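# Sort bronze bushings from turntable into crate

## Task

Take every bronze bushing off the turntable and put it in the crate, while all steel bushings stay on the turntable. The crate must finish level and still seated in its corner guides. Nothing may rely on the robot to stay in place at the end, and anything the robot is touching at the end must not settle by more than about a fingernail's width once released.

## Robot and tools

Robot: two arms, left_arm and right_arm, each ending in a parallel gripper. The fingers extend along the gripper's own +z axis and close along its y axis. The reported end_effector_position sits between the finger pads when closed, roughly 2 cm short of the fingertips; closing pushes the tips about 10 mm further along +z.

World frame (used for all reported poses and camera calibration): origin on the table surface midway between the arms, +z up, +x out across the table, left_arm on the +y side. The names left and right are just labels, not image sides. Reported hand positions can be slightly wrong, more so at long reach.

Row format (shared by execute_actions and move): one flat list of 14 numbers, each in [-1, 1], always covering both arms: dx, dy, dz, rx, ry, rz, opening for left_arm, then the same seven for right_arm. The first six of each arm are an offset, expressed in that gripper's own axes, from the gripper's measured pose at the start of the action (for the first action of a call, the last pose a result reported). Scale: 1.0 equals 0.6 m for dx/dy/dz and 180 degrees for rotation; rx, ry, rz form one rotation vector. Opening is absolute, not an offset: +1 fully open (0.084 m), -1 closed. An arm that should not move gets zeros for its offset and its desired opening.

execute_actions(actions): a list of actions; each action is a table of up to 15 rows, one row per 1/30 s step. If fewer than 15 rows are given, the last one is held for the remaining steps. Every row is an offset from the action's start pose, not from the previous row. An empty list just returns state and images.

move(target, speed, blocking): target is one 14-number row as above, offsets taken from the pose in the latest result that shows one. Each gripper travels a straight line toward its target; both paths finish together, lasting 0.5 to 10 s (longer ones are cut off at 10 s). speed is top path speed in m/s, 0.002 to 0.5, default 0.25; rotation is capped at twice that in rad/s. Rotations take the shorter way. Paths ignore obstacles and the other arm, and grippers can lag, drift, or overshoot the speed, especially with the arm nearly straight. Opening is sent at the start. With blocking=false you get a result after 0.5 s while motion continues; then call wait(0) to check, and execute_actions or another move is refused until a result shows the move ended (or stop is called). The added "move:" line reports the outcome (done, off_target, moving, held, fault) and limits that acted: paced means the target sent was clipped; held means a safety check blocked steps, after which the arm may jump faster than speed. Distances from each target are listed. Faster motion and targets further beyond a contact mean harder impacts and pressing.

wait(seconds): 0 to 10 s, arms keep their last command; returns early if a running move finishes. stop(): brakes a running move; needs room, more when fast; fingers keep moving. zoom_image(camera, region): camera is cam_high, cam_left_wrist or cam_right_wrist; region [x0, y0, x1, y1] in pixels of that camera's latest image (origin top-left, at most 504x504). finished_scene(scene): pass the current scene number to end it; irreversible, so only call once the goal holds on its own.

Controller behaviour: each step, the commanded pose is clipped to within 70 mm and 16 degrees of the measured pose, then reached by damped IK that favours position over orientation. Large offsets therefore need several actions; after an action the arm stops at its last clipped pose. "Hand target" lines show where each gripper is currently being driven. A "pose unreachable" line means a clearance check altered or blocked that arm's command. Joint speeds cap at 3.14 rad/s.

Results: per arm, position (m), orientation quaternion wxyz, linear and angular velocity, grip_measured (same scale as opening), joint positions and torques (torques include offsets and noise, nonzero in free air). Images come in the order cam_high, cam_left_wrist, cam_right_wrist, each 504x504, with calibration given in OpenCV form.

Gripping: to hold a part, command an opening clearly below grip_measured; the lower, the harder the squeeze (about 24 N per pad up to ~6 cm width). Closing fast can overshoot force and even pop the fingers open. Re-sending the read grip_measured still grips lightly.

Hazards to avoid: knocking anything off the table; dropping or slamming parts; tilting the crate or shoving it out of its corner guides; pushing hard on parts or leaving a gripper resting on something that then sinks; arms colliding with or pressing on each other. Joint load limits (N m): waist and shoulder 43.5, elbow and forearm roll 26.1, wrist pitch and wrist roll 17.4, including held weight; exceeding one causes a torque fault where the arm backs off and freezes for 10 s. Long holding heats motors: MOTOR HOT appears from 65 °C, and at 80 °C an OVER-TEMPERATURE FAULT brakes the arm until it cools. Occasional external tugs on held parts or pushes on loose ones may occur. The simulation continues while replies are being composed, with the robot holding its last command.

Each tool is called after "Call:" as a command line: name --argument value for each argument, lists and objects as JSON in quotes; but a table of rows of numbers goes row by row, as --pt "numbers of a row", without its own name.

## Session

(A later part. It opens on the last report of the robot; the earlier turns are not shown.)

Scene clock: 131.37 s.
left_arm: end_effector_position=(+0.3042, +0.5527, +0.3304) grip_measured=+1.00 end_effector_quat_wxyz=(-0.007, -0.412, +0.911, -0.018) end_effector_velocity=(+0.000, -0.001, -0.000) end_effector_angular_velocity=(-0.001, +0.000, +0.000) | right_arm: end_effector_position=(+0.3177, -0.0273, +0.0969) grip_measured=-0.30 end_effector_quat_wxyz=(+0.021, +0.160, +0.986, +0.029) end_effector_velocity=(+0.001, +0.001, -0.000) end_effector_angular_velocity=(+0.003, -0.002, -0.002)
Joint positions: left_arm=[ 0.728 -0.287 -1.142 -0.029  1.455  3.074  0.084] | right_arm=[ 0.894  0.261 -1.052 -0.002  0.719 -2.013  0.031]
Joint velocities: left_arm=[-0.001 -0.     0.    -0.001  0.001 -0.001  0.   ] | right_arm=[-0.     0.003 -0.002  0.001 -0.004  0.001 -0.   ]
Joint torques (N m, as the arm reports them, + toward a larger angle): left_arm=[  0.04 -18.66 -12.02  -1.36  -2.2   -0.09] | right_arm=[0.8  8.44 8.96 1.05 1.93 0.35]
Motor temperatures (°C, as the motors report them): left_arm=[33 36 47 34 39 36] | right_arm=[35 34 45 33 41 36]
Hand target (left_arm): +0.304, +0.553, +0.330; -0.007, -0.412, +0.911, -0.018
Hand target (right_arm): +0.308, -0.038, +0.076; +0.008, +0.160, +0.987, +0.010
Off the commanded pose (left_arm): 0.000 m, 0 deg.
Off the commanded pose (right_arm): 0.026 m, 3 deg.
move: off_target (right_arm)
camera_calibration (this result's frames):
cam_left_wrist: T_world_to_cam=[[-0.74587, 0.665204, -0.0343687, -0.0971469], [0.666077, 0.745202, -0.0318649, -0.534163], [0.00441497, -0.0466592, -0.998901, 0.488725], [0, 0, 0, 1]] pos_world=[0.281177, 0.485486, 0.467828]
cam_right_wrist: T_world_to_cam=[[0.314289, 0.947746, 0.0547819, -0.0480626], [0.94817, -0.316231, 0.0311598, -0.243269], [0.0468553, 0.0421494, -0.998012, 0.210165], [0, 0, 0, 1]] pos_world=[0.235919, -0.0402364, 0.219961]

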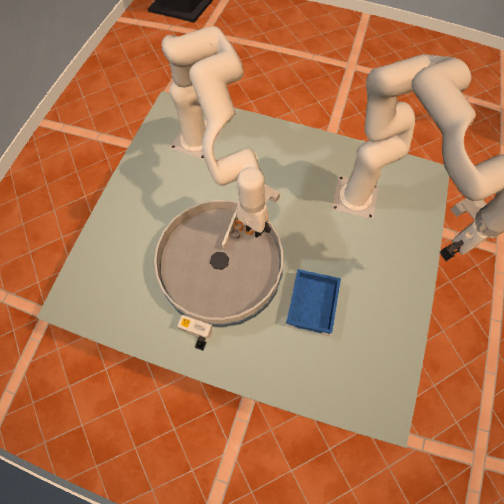

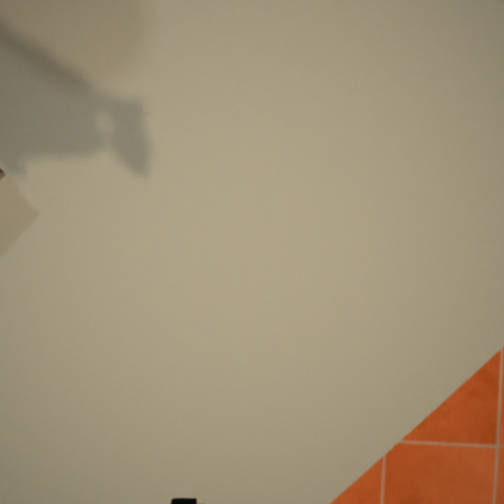

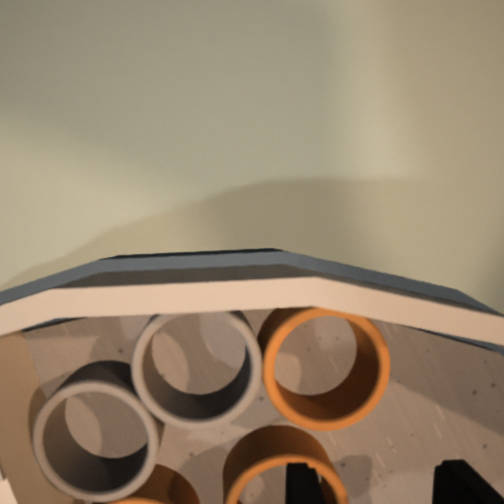

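Call:
move --target '[0,0,0,0,0,0,1,0,0,-0.004,0,0,0,-1]' --speed 0.03

Scene clock: 139.07 s.
left_arm: end_effector_position=(+0.3042, +0.5527, +0.3304) grip_measured=+1.00 end_effector_quat_wxyz=(-0.007, -0.412, +0.911, -0.018) end_effector_velocity=(+0.000, -0.000, -0.001) end_effector_angular_velocity=(-0.001, +0.001, +0.000) | right_arm: end_effector_position=(+0.3173, -0.0277, +0.0988) grip_measured=-1.00 end_effector_quat_wxyz=(+0.021, +0.160, +0.986, +0.029) end_effector_velocity=(+0.000, +0.000, +0.000) end_effector_angular_velocity=(+0.001, -0.000, -0.002)
Joint positions: left_arm=[ 0.728 -0.287 -1.142 -0.029  1.455  3.074  0.084] | right_arm=[ 0.894  0.257 -1.053 -0.002  0.725 -2.013  0.   ]
Joint velocities: left_arm=[-0.001  0.     0.002 -0.    -0.    -0.001 -0.   ] | right_arm=[ 0.     0.001 -0.001  0.001 -0.001  0.001  0.   ]
Joint torques (N m, as the arm reports them, + toward a larger angle): left_arm=[ -0.28 -19.19 -12.33  -1.14  -2.03   0.38] | right_arm=[  0.04 -12.15  -9.24   0.02  -0.28   0.25]
Motor temperatures (°C, as the motors report them): left_arm=[33 36 47 34 39 36] | right_arm=[35 34 43 33 41 36]
Hand target (left_arm): +0.304, +0.553, +0.330; -0.007, -0.412, +0.911, -0.018
Hand target (right_arm): +0.318, -0.027, +0.099; +0.021, +0.160, +0.986, +0.029
Off the commanded pose (left_arm): 0.000 m, 0 deg.
Off the commanded pose (right_arm): 0.001 m, 0 deg.
move: done
camera_calibration (this result's frames):
cam_left_wrist: T_world_to_cam=[[-0.74587, 0.665204, -0.0343686, -0.0971471], [0.666077, 0.745202, -0.031865, -0.534163], [0.00441482, -0.0466593, -0.998901, 0.488725], [0, 0, 0, 1]] pos_world=[0.281177, 0.485486, 0.467828]
cam_right_wrist: T_world_to_cam=[[0.314346, 0.94779, 0.0536672, -0.0475801], [0.948194, -0.316213, 0.0306035, -0.243026], [0.045976, 0.0412668, -0.99809, 0.212334], [0, 0, 0, 1]] pos_world=[0.23563, -0.0405146, 0.221919]

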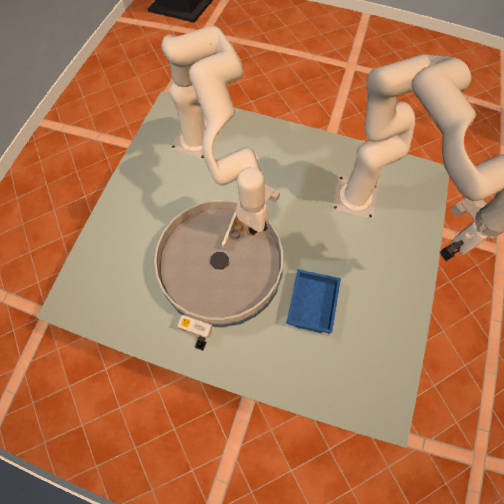

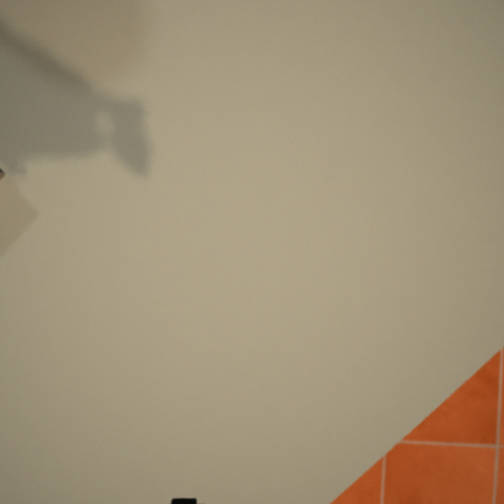

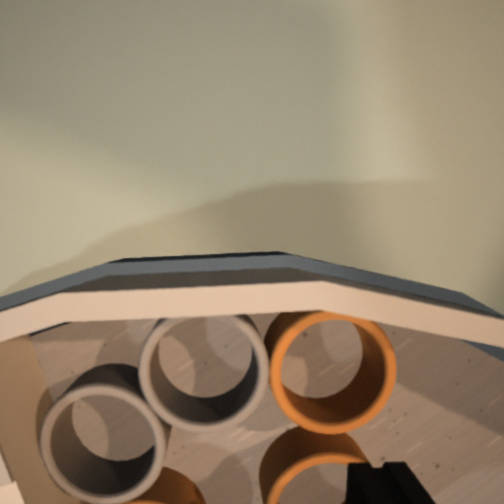

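Call:
move --target '[0,0,0,0,0,0,1,-0.12,0,-0.05,0,0,0,-1]' --speed 0.15

Call:
move --target '[0,0,0,0,0,0,1,0,0,0.15,0,0,0,-1]' --speed 0.03

Scene clock: 152.97 s.
left_arm: end_effector_position=(+0.3042, +0.5527, +0.3304) grip_measured=+1.00 end_effector_quat_wxyz=(-0.007, -0.412, +0.911, -0.018) end_effector_velocity=(-0.000, -0.000, +0.000) end_effector_angular_velocity=(+0.000, +0.001, -0.001) | right_arm: end_effector_position=(+0.3837, -0.0518, +0.1306) grip_measured=-1.00 end_effector_quat_wxyz=(+0.021, +0.160, +0.986, +0.028) end_effector_velocity=(+0.003, -0.000, +0.003) end_effector_angular_velocity=(+0.000, -0.002, +0.001)
Joint positions: left_arm=[ 0.728 -0.287 -1.142 -0.029  1.455  3.074  0.084] | right_arm=[ 0.773  0.305 -1.224  0.009  0.849 -2.141  0.   ]
Joint velocities: left_arm=[-0.    -0.    -0.     0.     0.001  0.001  0.   ] | right_arm=[-0.003  0.002 -0.01  -0.001  0.007 -0.004  0.   ]
Joint torques (N m, as the arm reports them, + toward a larger angle): left_arm=[ -0.14 -18.88 -11.69  -1.33  -2.09   0.11] | right_arm=[ -0.56 -30.29 -23.52  -0.43  -1.44   0.2 ]
Motor temperatures (°C, as the motors report them): left_arm=[33 36 47 34 39 36] | right_arm=[35 34 43 33 41 36]
Hand target (left_arm): +0.304, +0.553, +0.330; -0.007, -0.412, +0.911, -0.018
Hand target (right_arm): +0.384, -0.052, +0.131; +0.021, +0.160, +0.986, +0.029
Off the commanded pose (left_arm): 0.000 m, 0 deg.
Off the commanded pose (right_arm): 0.001 m, 0 deg.
move: done
camera_calibration (this result's frames):
cam_left_wrist: T_world_to_cam=[[-0.74587, 0.665205, -0.0343686, -0.0971472], [0.666077, 0.745202, -0.0318652, -0.534163], [0.0044147, -0.0466594, -0.998901, 0.488725], [0, 0, 0, 1]] pos_world=[0.281177, 0.485486, 0.467828]
cam_right_wrist: T_world_to_cam=[[0.314088, 0.947917, 0.0529372, -0.0471339], [0.948294, -0.315919, 0.0305469, -0.31456], [0.0456798, 0.0406056, -0.998131, 0.242088], [0, 0, 0, 1]] pos_world=[0.302041, -0.0645265, 0.253739]

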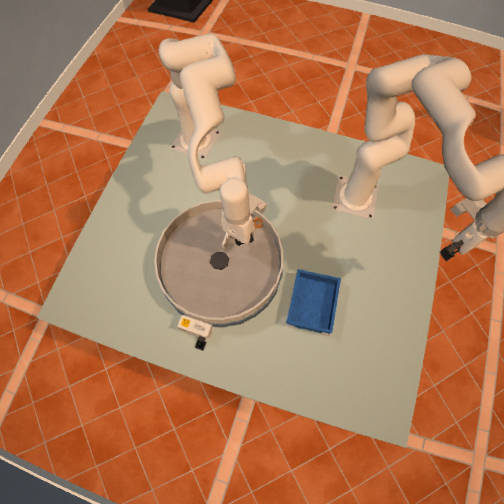

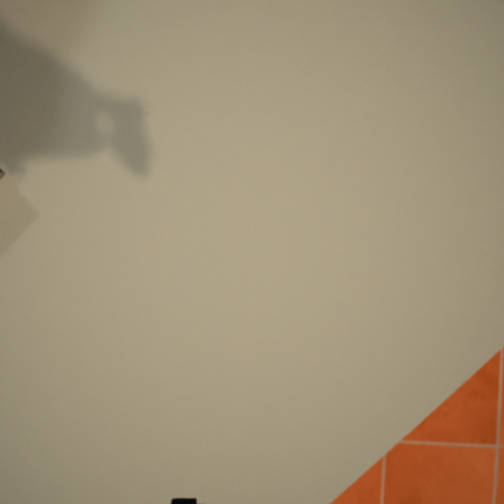

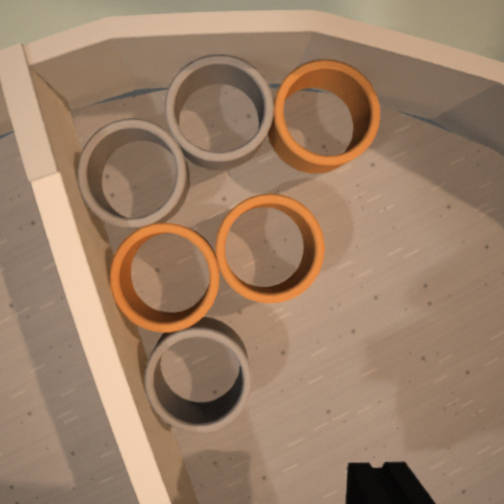

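Scene clock: 156.23 s.
left_arm: end_effector_position=(+0.3042, +0.5527, +0.3304) grip_measured=+1.00 end_effector_quat_wxyz=(-0.007, -0.412, +0.911, -0.018) end_effector_velocity=(+0.000, -0.000, -0.001) end_effector_angular_velocity=(-0.001, +0.001, -0.001) | right_arm: end_effector_position=(+0.4011, -0.0365, +0.0722) grip_measured=-1.00 end_effector_quat_wxyz=(+0.041, +0.160, +0.985, +0.051) end_effector_velocity=(+0.002, +0.001, +0.000) end_effector_angular_velocity=(+0.003, -0.005, -0.001)
Joint positions: left_arm=[ 0.728 -0.287 -1.142 -0.029  1.455  3.074  0.084] | right_arm=[ 0.775  0.438 -1.214  0.011  0.646 -2.142  0.   ]
Joint velocities: left_arm=[-0.001  0.     0.001  0.    -0.     0.    -0.   ] | right_arm=[ 0.     0.002 -0.003 -0.001 -0.005  0.002  0.   ]
Joint torques (N m, as the arm reports them, + toward a larger angle): left_arm=[  0.3  -18.73 -12.34  -1.56  -2.18   0.  ] | right_arm=[-1.19 14.75  8.89 -0.57  0.84  0.24]
Motor temperatures (°C, as the motors report them): left_arm=[33 36 47 34 39 36] | right_arm=[35 34 43 33 41 36]
Hand target (left_arm): +0.304, +0.553, +0.330; -0.007, -0.412, +0.911, -0.018
Hand target (right_arm): +0.387, -0.048, +0.042; +0.021, +0.160, +0.986, +0.028
Off the commanded pose (left_arm): 0.000 m, 0 deg.
Off the commanded pose (right_arm): 0.036 m, 3 deg.
move: off_target (right_arm)
camera_calibration (this result's frames):
cam_left_wrist: T_world_to_cam=[[-0.74587, 0.665205, -0.0343686, -0.0971472], [0.666077, 0.745202, -0.0318651, -0.534163], [0.00441476, -0.0466594, -0.998901, 0.488725], [0, 0, 0, 1]] pos_world=[0.281177, 0.485486, 0.467828]
cam_right_wrist: T_world_to_cam=[[0.310186, 0.944998, 0.10375, -0.0662227], [0.946213, -0.317448, 0.0625155, -0.325987], [0.0920122, 0.0787778, -0.992637, 0.164788], [0, 0, 0, 1]] pos_world=[0.313832, -0.0538854, 0.190825]

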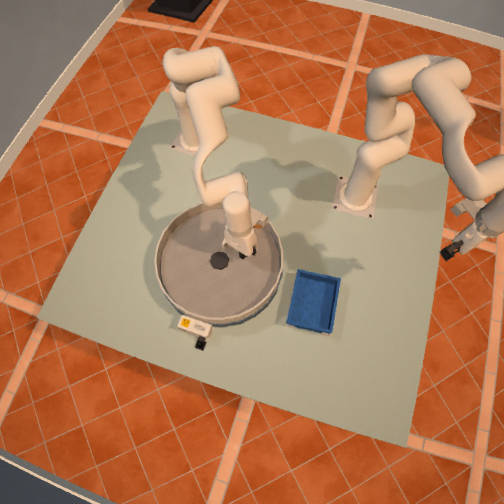

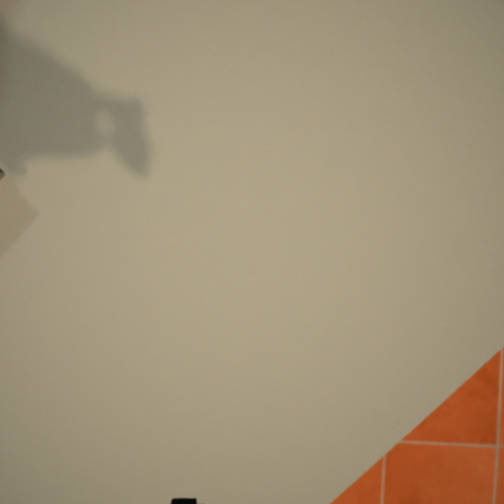

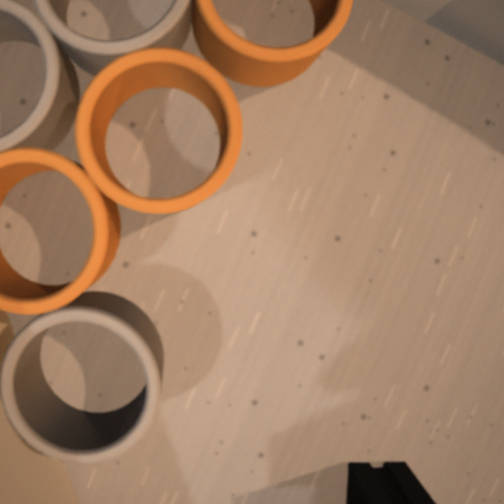

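Call:
move --target '[0,0,0,0,0,0,1,0.1327,-0.0452,-0.0717,0.0331,0.0199,0,-0.29]' --speed 0.15

Scene clock: 169.93 s.
left_arm: end_effector_position=(+0.3042, +0.5527, +0.3304) grip_measured=+1.00 end_effector_quat_wxyz=(-0.007, -0.412, +0.911, -0.018) end_effector_velocity=(-0.001, +0.000, -0.000) end_effector_angular_velocity=(-0.000, +0.001, +0.001) | right_arm: end_effector_position=(+0.3120, -0.0414, +0.1050) grip_measured=-0.30 end_effector_quat_wxyz=(-0.000, +0.160, +0.987, +0.003) end_effector_velocity=(+0.004, -0.000, +0.002) end_effector_angular_velocity=(+0.006, -0.010, -0.002)
Joint positions: left_arm=[ 0.728 -0.287 -1.142 -0.029  1.455  3.074  0.084] | right_arm=[ 0.881  0.245 -1.076  0.004  0.826 -2.032  0.031]
Joint velocities: left_arm=[ 0.001  0.     0.001  0.001  0.     0.    -0.   ] | right_arm=[-0.005 -0.001 -0.001 -0.004 -0.009 -0.    -0.   ]
Joint torques (N m, as the arm reports them, + toward a larger angle): left_arm=[  0.04 -17.96 -12.    -1.29  -1.88   0.21] | right_arm=[ -0.3  -23.02 -18.06  -0.09  -1.21   0.24]
Motor temperatures (°C, as the motors report them): left_arm=[33 36 47 34 39 36] | right_arm=[35 34 42 33 41 36]
Hand target (left_arm): +0.304, +0.553, +0.330; -0.007, -0.412, +0.911, -0.018
Hand target (right_arm): +0.313, -0.041, +0.107; +0.001, +0.160, +0.987, +0.005
Off the commanded pose (left_arm): 0.000 m, 0 deg.
Off the commanded pose (right_arm): 0.002 m, 0 deg.
move: done
camera_calibration (this result's frames):
cam_left_wrist: T_world_to_cam=[[-0.74587, 0.665205, -0.0343685, -0.0971475], [0.666077, 0.745202, -0.0318652, -0.534163], [0.00441458, -0.0466594, -0.998901, 0.488725], [0, 0, 0, 1]] pos_world=[0.281177, 0.485486, 0.467828]
cam_right_wrist: T_world_to_cam=[[0.314202, 0.949346, -0.00436708, -0.0270766], [0.949349, -0.314214, -0.00236112, -0.239331], [-0.00361371, -0.00340401, -0.999988, 0.233146], [0, 0, 0, 1]] pos_world=[0.236559, -0.0487025, 0.23246]

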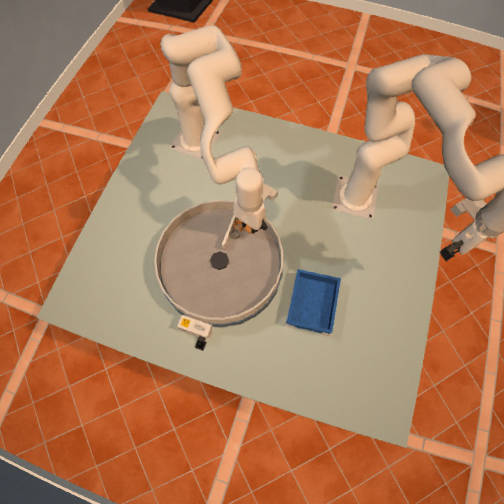

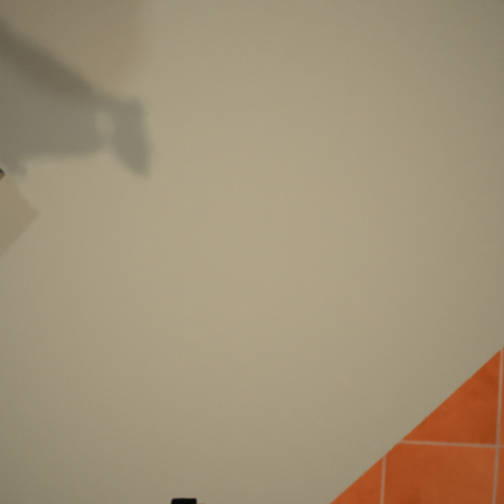

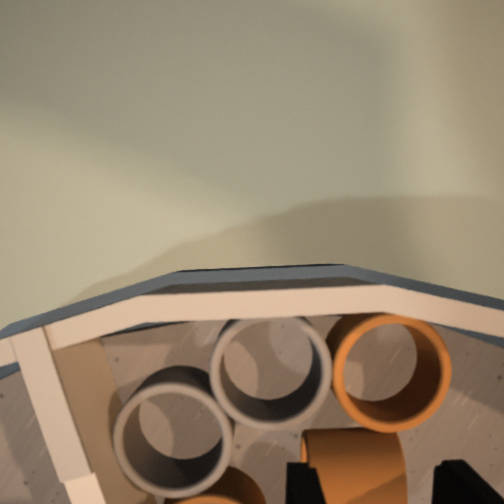

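Call:
move --target '[0,0,0,0,0,0,1,-0.1,0,-0.1,0,0,0,1]' --speed 0.15

Scene clock: 174.83 s.
left_arm: end_effector_position=(+0.3042, +0.5527, +0.3304) grip_measured=+1.00 end_effector_quat_wxyz=(-0.007, -0.412, +0.911, -0.018) end_effector_velocity=(-0.000, +0.001, +0.000) end_effector_angular_velocity=(+0.001, -0.001, +0.002) | right_arm: end_effector_position=(+0.3686, -0.0605, +0.1642) grip_measured=+1.00 end_effector_quat_wxyz=(-0.000, +0.160, +0.987, +0.002) end_effector_velocity=(+0.002, -0.000, +0.003) end_effector_angular_velocity=(-0.002, +0.002, +0.001)
Joint positions: left_arm=[ 0.728 -0.287 -1.142 -0.029  1.455  3.074  0.084] | right_arm=[ 0.78   0.253 -1.271  0.004  1.016 -2.132  0.084]
Joint velocities: left_arm=[ 0.001  0.    -0.001  0.    -0.    -0.001  0.   ] | right_arm=[-0.003  0.004 -0.014 -0.     0.012 -0.004 -0.   ]
Joint torques (N m, as the arm reports them, + toward a larger angle): left_arm=[  0.73 -19.14 -12.31  -1.19  -2.08   0.04] | right_arm=[ -0.81 -29.85 -24.16  -0.45  -1.27   0.25]
Motor temperatures (°C, as the motors report them): left_arm=[33 36 47 34 39 36] | right_arm=[35 34 43 33 41 36]
Hand target (left_arm): +0.304, +0.553, +0.330; -0.007, -0.412, +0.911, -0.018
Hand target (right_arm): +0.369, -0.060, +0.165; -0.000, +0.160, +0.987, +0.003
Off the commanded pose (left_arm): 0.000 m, 0 deg.
Off the commanded pose (right_arm): 0.001 m, 0 deg.
move: done
camera_calibration (this result's frames):
cam_left_wrist: T_world_to_cam=[[-0.74587, 0.665205, -0.0343687, -0.0971473], [0.666077, 0.745202, -0.031865, -0.534163], [0.00441484, -0.0466594, -0.998901, 0.488725], [0, 0, 0, 1]] pos_world=[0.281177, 0.485486, 0.467828]
cam_right_wrist: T_world_to_cam=[[0.314043, 0.949394, -0.00531296, -0.0262875], [0.9494, -0.31406, -0.00261859, -0.298818], [-0.00415466, -0.00422177, -0.999982, 0.292627], [0, 0, 0, 1]] pos_world=[0.293169, -0.0676541, 0.291699]

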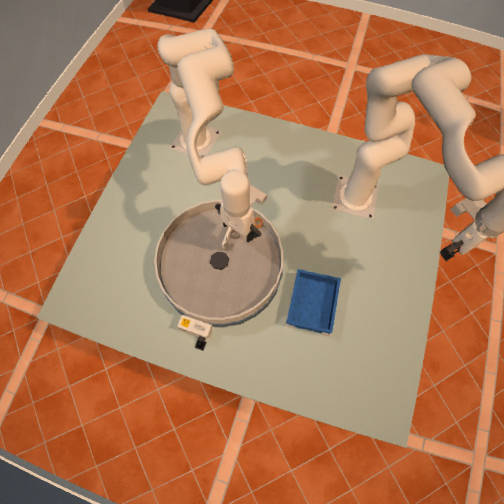

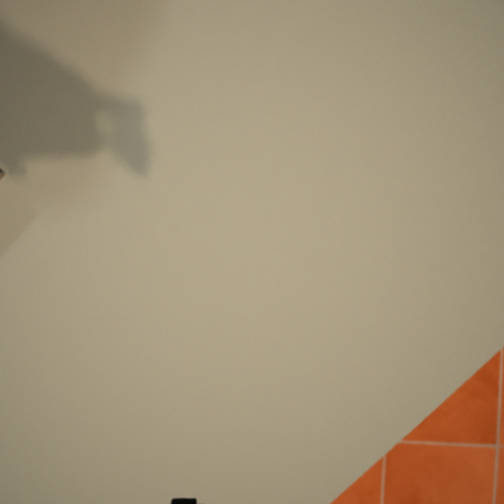

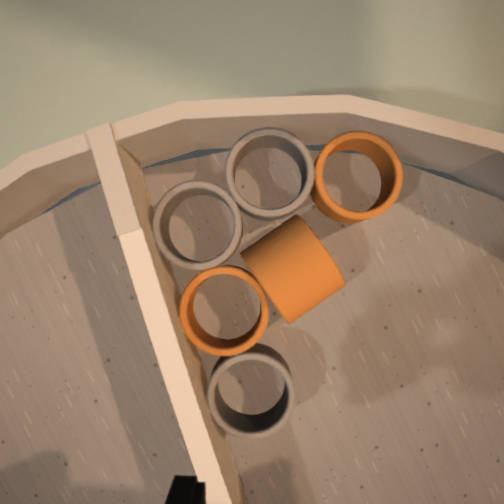

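Call:
move --target '[0,0,0,0,0,0,1,0.143,0.0305,0.04,0,0,0.25,-0.29]' --speed 0.15

Scene clock: 219.80 s.
left_arm: end_effector_position=(+0.3042, +0.5527, +0.3304) grip_measured=+1.00 end_effector_quat_wxyz=(-0.007, -0.412, +0.911, -0.018) end_effector_velocity=(+0.001, -0.001, +0.000) end_effector_angular_velocity=(-0.000, -0.000, -0.003) | right_arm: end_effector_position=(+0.2929, -0.0162, +0.1405) grip_measured=-0.31 end_effector_quat_wxyz=(-0.001, +0.525, +0.851, +0.002) end_effector_velocity=(-0.000, +0.000, -0.000) end_effector_angular_velocity=(-0.001, -0.002, -0.006)
Joint positions: left_arm=[ 0.728 -0.287 -1.142 -0.029  1.455  3.074  0.084] | right_arm=[ 0.942  0.207 -1.137  0.004  0.926 -1.185  0.031]
Joint velocities: left_arm=[-0.002  0.    -0.    -0.    -0.     0.001  0.   ] | right_arm=[ 0.002 -0.     0.002 -0.003 -0.002  0.009 -0.   ]
Joint torques (N m, as the arm reports them, + toward a larger angle): left_arm=[  0.78 -19.01 -12.28  -1.26  -2.07   0.1 ] | right_arm=[ -0.8  -28.05 -23.36  -0.12  -1.35   0.12]
Motor temperatures (°C, as the motors report them): left_arm=[33 36 48 34 39 36] | right_arm=[35 35 47 33 41 36]
Hand target (left_arm): +0.304, +0.553, +0.330; -0.007, -0.412, +0.911, -0.018
Hand target (right_arm): +0.293, -0.016, +0.140; -0.001, +0.525, +0.851, +0.002
Off the commanded pose (left_arm): 0.000 m, 0 deg.
Off the commanded pose (right_arm): 0.000 m, 0 deg.
move: done
camera_calibration (this result's frames):
cam_left_wrist: T_world_to_cam=[[-0.74587, 0.665205, -0.0343688, -0.0971473], [0.666077, 0.745202, -0.031865, -0.534163], [0.00441495, -0.0466594, -0.998901, 0.488725], [0, 0, 0, 1]] pos_world=[0.281177, 0.485486, 0.467828]
cam_right_wrist: T_world_to_cam=[[0.893122, 0.449752, -0.00746369, -0.222053], [0.449719, -0.893152, -0.00568679, -0.0757403], [-0.00922385, 0.00172243, -0.999956, 0.270405], [0, 0, 0, 1]] pos_world=[0.234876, 0.0317554, 0.268305]

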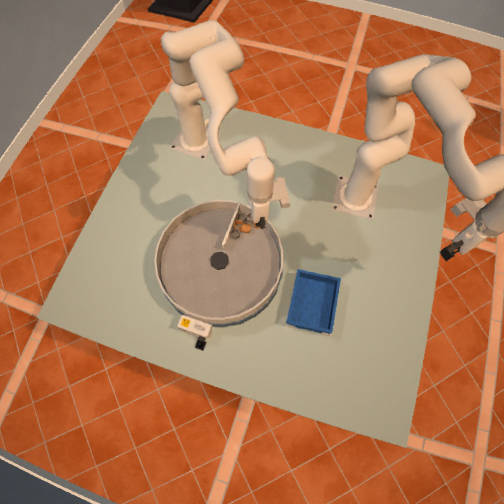

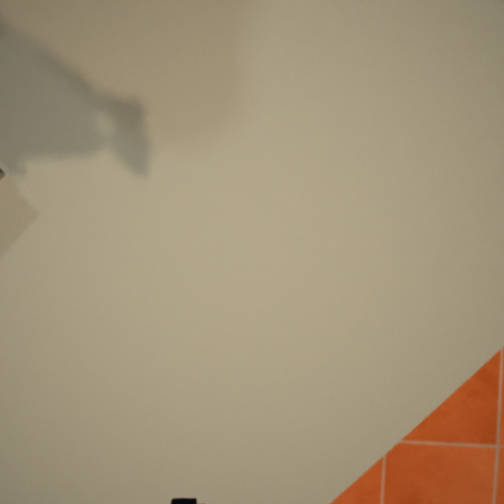

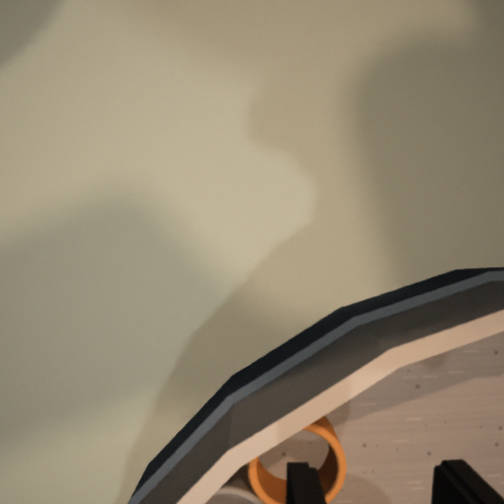

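Call:
move --target '[0,0,0,0,0,0,1,0,0,0.1,0,0,0,-0.29]' --speed 0.04

Scene clock: 231.67 s.
left_arm: end_effector_position=(+0.3042, +0.5527, +0.3304) grip_measured=+1.00 end_effector_quat_wxyz=(-0.007, -0.412, +0.911, -0.018) end_effector_velocity=(+0.001, +0.000, +0.001) end_effector_angular_velocity=(+0.001, -0.002, -0.001) | right_arm: end_effector_position=(+0.2988, -0.0081, +0.0967) grip_measured=-0.30 end_effector_quat_wxyz=(+0.001, +0.525, +0.851, +0.019) end_effector_velocity=(+0.002, +0.001, +0.001) end_effector_angular_velocity=(+0.004, -0.004, -0.000)
Joint positions: left_arm=[ 0.728 -0.287 -1.142 -0.029  1.455  3.074  0.084] | right_arm=[ 0.944  0.285 -1.096  0.005  0.772 -1.185  0.031]
Joint velocities: left_arm=[-0.001 -0.    -0.002 -0.    -0.     0.     0.   ] | right_arm=[-0.001 -0.001 -0.001 -0.001 -0.004 -0.    -0.   ]
Joint torques (N m, as the arm reports them, + toward a larger angle): left_arm=[  0.15 -18.88 -12.32  -1.36  -2.08   0.09] | right_arm=[ 0.81  3.9   4.01 -0.36  0.58  0.4 ]
Motor temperatures (°C, as the motors report them): left_arm=[33 36 48 34 39 36] | right_arm=[35 35 47 33 41 36]
Hand target (left_arm): +0.304, +0.553, +0.330; -0.007, -0.412, +0.911, -0.018
Hand target (right_arm): +0.293, -0.016, +0.081; -0.001, +0.525, +0.851, +0.002
Off the commanded pose (left_arm): 0.000 m, 0 deg.
Off the commanded pose (right_arm): 0.019 m, 2 deg.
move: off_target (right_arm)
camera_calibration (this result's frames):
cam_left_wrist: T_world_to_cam=[[-0.74587, 0.665205, -0.0343688, -0.0971473], [0.666077, 0.745202, -0.031865, -0.534163], [0.00441494, -0.0466594, -0.998901, 0.488725], [0, 0, 0, 1]] pos_world=[0.281177, 0.485486, 0.467828]
cam_right_wrist: T_world_to_cam=[[0.892666, 0.450048, 0.0245718, -0.234324], [0.450524, -0.892555, -0.0193219, -0.0703046], [0.0132359, 0.0283182, -0.999511, 0.220077], [0, 0, 0, 1]] pos_world=[0.237934, 0.0364742, 0.224368]

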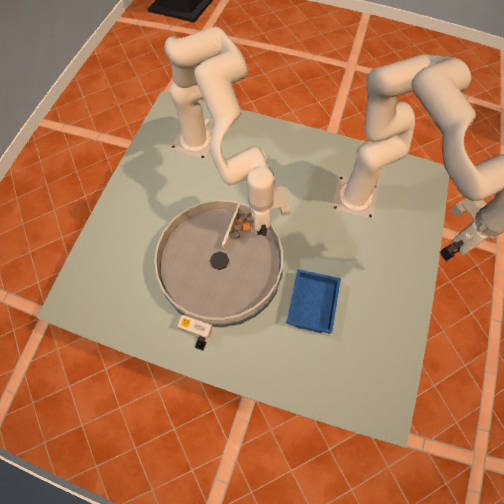

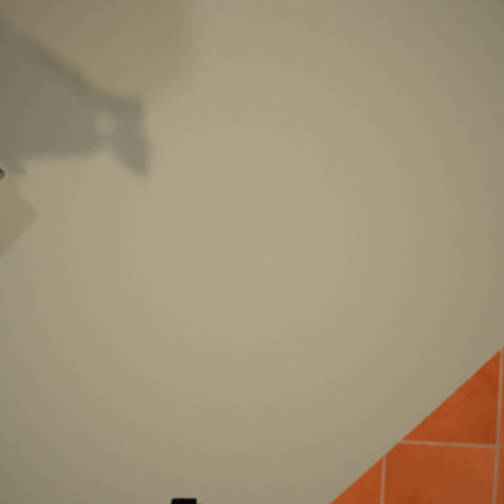

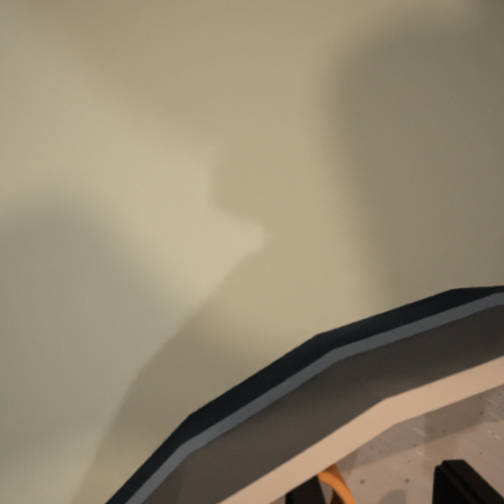

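Call:
move --target '[0,0,0,0,0,0,1,-0.0265,0.0968,0.012,0,0,0,-0.29]' --speed 0.05

Scene clock: 254.17 s.
left_arm: end_effector_position=(+0.3042, +0.5527, +0.3304) grip_measured=+1.00 end_effector_quat_wxyz=(-0.007, -0.412, +0.911, -0.018) end_effector_velocity=(+0.000, +0.000, -0.000) end_effector_angular_velocity=(+0.001, +0.000, -0.002) | right_arm: end_effector_position=(+0.3604, +0.0064, +0.0982) grip_measured=-0.30 end_effector_quat_wxyz=(+0.003, +0.525, +0.851, +0.026) end_effector_velocity=(+0.000, -0.000, -0.000) end_effector_angular_velocity=(-0.002, +0.002, +0.001)
Joint positions: left_arm=[ 0.728 -0.287 -1.142 -0.029  1.455  3.074  0.084] | right_arm=[ 0.878  0.434 -1.318  0.008  0.833 -1.252  0.031]
Joint velocities: left_arm=[-0.     0.     0.     0.    -0.001  0.001  0.   ] | right_arm=[-0.001  0.002 -0.003  0.     0.004 -0.002 -0.   ]
Joint torques (N m, as the arm reports them, + toward a larger angle): left_arm=[  0.28 -18.12 -12.19  -1.23  -2.22   0.23] | right_arm=[-0.59 -7.11 -3.69 -0.93 -0.18  0.23]
Motor temperatures (°C, as the motors report them): left_arm=[33 36 48 34 39 36] | right_arm=[35 34 42 33 41 36]
Hand target (left_arm): +0.304, +0.553, +0.330; -0.007, -0.412, +0.911, -0.018
Hand target (right_arm): +0.358, +0.004, +0.091; +0.001, +0.525, +0.851, +0.019
Off the commanded pose (left_arm): 0.000 m, 0 deg.
Off the commanded pose (right_arm): 0.008 m, 1 deg.
move: off_target (right_arm)
camera_calibration (this result's frames):
cam_left_wrist: T_world_to_cam=[[-0.74587, 0.665205, -0.0343688, -0.0971473], [0.666077, 0.745202, -0.0318654, -0.534163], [0.00441467, -0.0466597, -0.998901, 0.488725], [0, 0, 0, 1]] pos_world=[0.281177, 0.485486, 0.467828]
cam_right_wrist: T_world_to_cam=[[0.892442, 0.449601, 0.0375024, -0.296991], [0.450577, -0.892433, -0.0233099, -0.0847429], [0.0229882, 0.0377005, -0.999025, 0.216782], [0, 0, 0, 1]] pos_world=[0.298247, 0.0497273, 0.225733]

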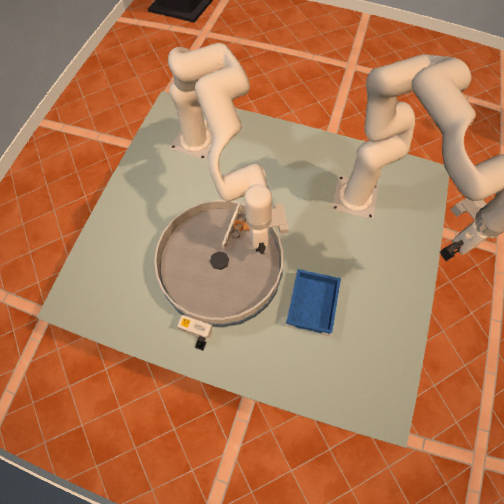

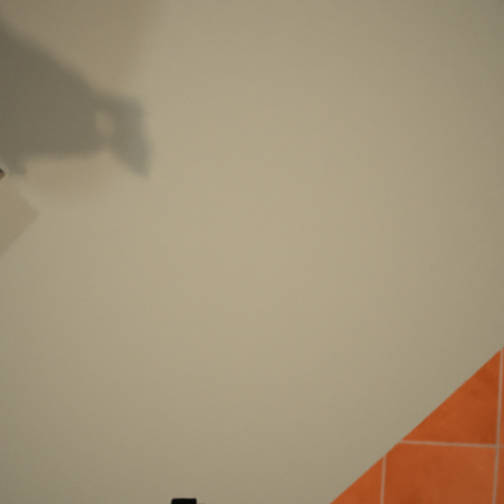

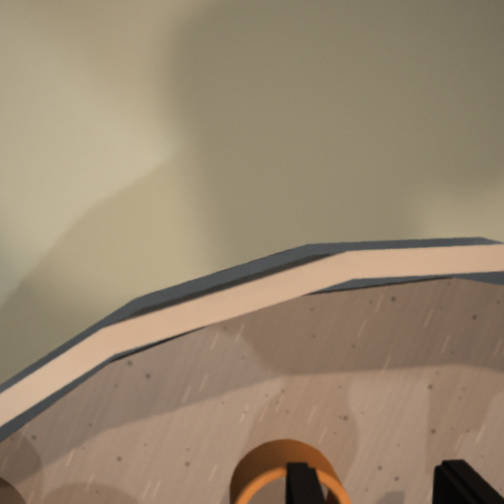

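Call:
execute_actions --actions '[[[0,0,0,0,0,0,1,0,0,-0.04,0,0,0,1]],[[0,0,0,0,0,0,1,0,-0.032,0,0,0,0,1]],[[0,0,0,0,0,0,1,0,0,0.04,0,0,0,1]],[[0,0,0,0,0,0,1,0,0,0.035,0,0,0,1]],[[0,0,0,0,0,0,1,0,0,0,0,0,0,-1]]]'

Scene clock: 270.57 s.
left_arm: end_effector_position=(+0.3042, +0.5527, +0.3304) grip_measured=+1.00 end_effector_quat_wxyz=(-0.007, -0.412, +0.911, -0.018) end_effector_velocity=(+0.000, -0.000, -0.000) end_effector_angular_velocity=(-0.000, -0.000, -0.000) | right_arm: end_effector_position=(+0.3527, +0.0076, +0.0983) grip_measured=-0.02 end_effector_quat_wxyz=(+0.008, +0.524, +0.850, +0.048) end_effector_velocity=(+0.006, +0.005, +0.011) end_effector_angular_velocity=(+0.016, -0.019, +0.002)
Joint positions: left_arm=[ 0.728 -0.287 -1.142 -0.029  1.455  3.074  0.084] | right_arm=[ 0.89   0.392 -1.241  0.008  0.752 -1.241  0.043]
Joint velocities: left_arm=[-0.  0.  0. -0. -0.  0.  0.] | right_arm=[-0.    -0.009 -0.015 -0.003 -0.001 -0.001 -0.137]
Joint torques (N m, as the arm reports them, + toward a larger angle): left_arm=[ -0.1  -18.33 -12.36  -1.63  -1.82   0.19] | right_arm=[-0.89 -5.03 -0.85 -0.8   1.02  0.21]
Motor temperatures (°C, as the motors report them): left_arm=[33 36 48 34 39 36] | right_arm=[35 34 42 33 41 36]
Hand target (left_arm): +0.304, +0.553, +0.330; -0.007, -0.412, +0.911, -0.018
Hand target (right_arm): +0.349, +0.004, +0.089; +0.006, +0.524, +0.851, +0.039
Off the commanded pose (left_arm): 0.000 m, 0 deg.
Off the commanded pose (right_arm): 0.010 m, 1 deg.
camera_calibration (this result's frames):
cam_left_wrist: T_world_to_cam=[[-0.745869, 0.665205, -0.0343689, -0.0971475], [0.666078, 0.745201, -0.0318652, -0.534163], [0.00441485, -0.0466596, -0.998901, 0.488725], [0, 0, 0, 1]] pos_world=[0.281177, 0.485486, 0.467828]
cam_right_wrist: T_world_to_cam=[[0.890643, 0.447532, 0.0804387, -0.294257], [0.451417, -0.89149, -0.0383049, -0.0790546], [0.0545676, 0.0704274, -0.996023, 0.205325], [0, 0, 0, 1]] pos_world=[0.286561, 0.0467527, 0.22515]

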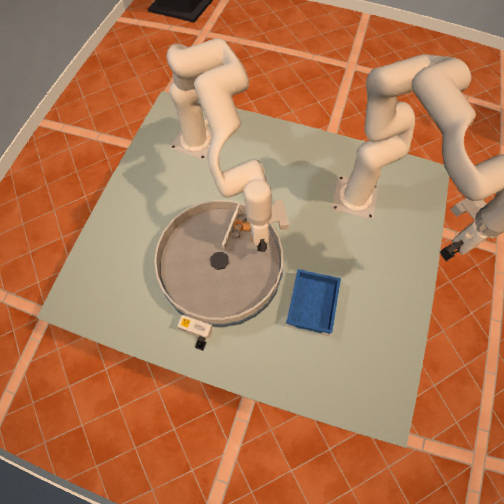

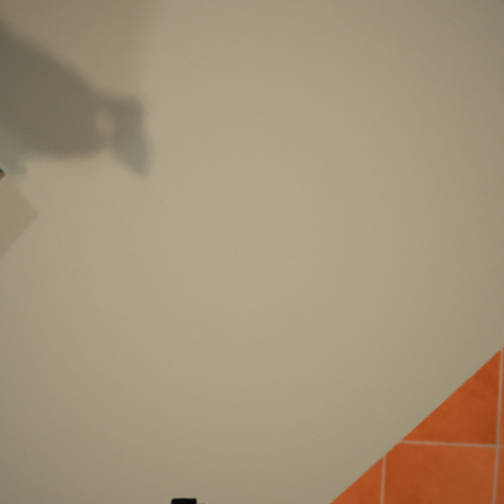

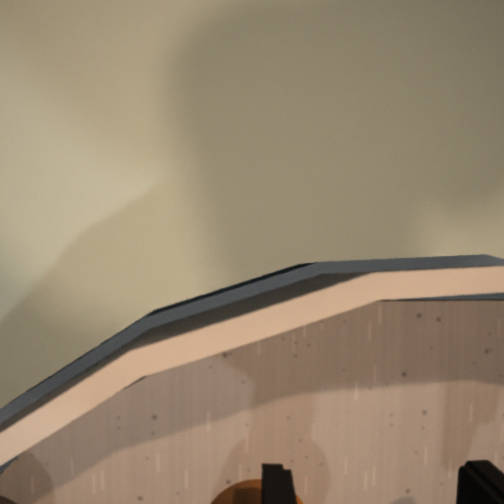

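Call:
move --target '[0,0,0,0,0,0,1,-0.1217,0.0265,-0.167,0.0256,-0.0122,0,1]' --speed 0.2

Scene clock: 282.00 s.
left_arm: end_effector_position=(+0.3042, +0.5527, +0.3304) grip_measured=+1.00 end_effector_quat_wxyz=(-0.007, -0.412, +0.911, -0.018) end_effector_velocity=(-0.000, +0.000, +0.000) end_effector_angular_velocity=(+0.000, -0.000, +0.002) | right_arm: end_effector_position=(+0.3932, -0.0576, +0.1957) grip_measured=+1.00 end_effector_quat_wxyz=(+0.003, +0.525, +0.851, +0.003) end_effector_velocity=(+0.002, -0.000, +0.005) end_effector_angular_velocity=(+0.002, -0.002, -0.001)
Joint positions: left_arm=[ 0.728 -0.287 -1.142 -0.029  1.455  3.074  0.084] | right_arm=[ 0.758  0.29  -1.414 -0.004  1.117 -1.366  0.084]
Joint velocities: left_arm=[ 0.     0.    -0.001 -0.     0.001 -0.001  0.   ] | right_arm=[-0.003 -0.001 -0.013  0.001  0.012 -0.002  0.   ]
Joint torques (N m, as the arm reports them, + toward a larger angle): left_arm=[ -0.01 -18.47 -12.28  -1.16  -2.34   0.18] | right_arm=[ -0.45 -31.08 -24.36  -0.22  -1.43   0.22]
Motor temperatures (°C, as the motors report them): left_arm=[33 36 49 34 39 36] | right_arm=[35 35 44 33 41 36]
Hand target (left_arm): +0.304, +0.553, +0.330; -0.007, -0.412, +0.911, -0.018
Hand target (right_arm): +0.394, -0.058, +0.197; +0.003, +0.525, +0.851, +0.004
Off the commanded pose (left_arm): 0.000 m, 0 deg.
Off the commanded pose (right_arm): 0.001 m, 0 deg.
move: done
camera_calibration (this result's frames):
cam_left_wrist: T_world_to_cam=[[-0.745869, 0.665205, -0.0343689, -0.0971476], [0.666078, 0.745201, -0.0318652, -0.534163], [0.00441487, -0.0466596, -0.998901, 0.488725], [0, 0, 0, 1]] pos_world=[0.281177, 0.485486, 0.467828]
cam_right_wrist: T_world_to_cam=[[0.892957, 0.450139, -0.0011813, -0.293785], [0.45014, -0.892958, 0.000637506, -0.158886], [-0.000767883, -0.00110102, -0.999999, 0.323106], [0, 0, 0, 1]] pos_world=[0.334106, -0.00927809, 0.32286]

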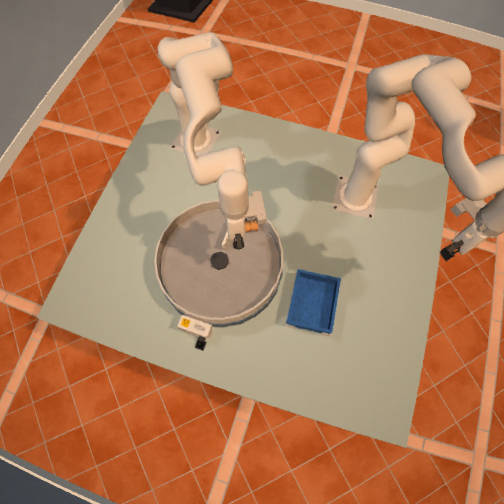

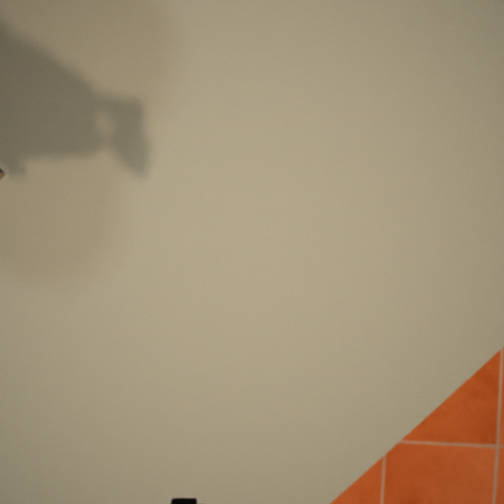

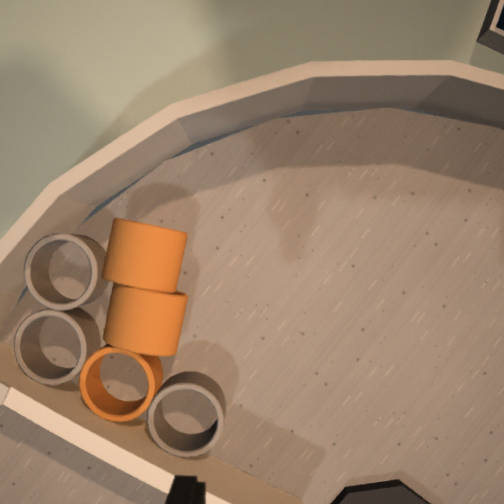

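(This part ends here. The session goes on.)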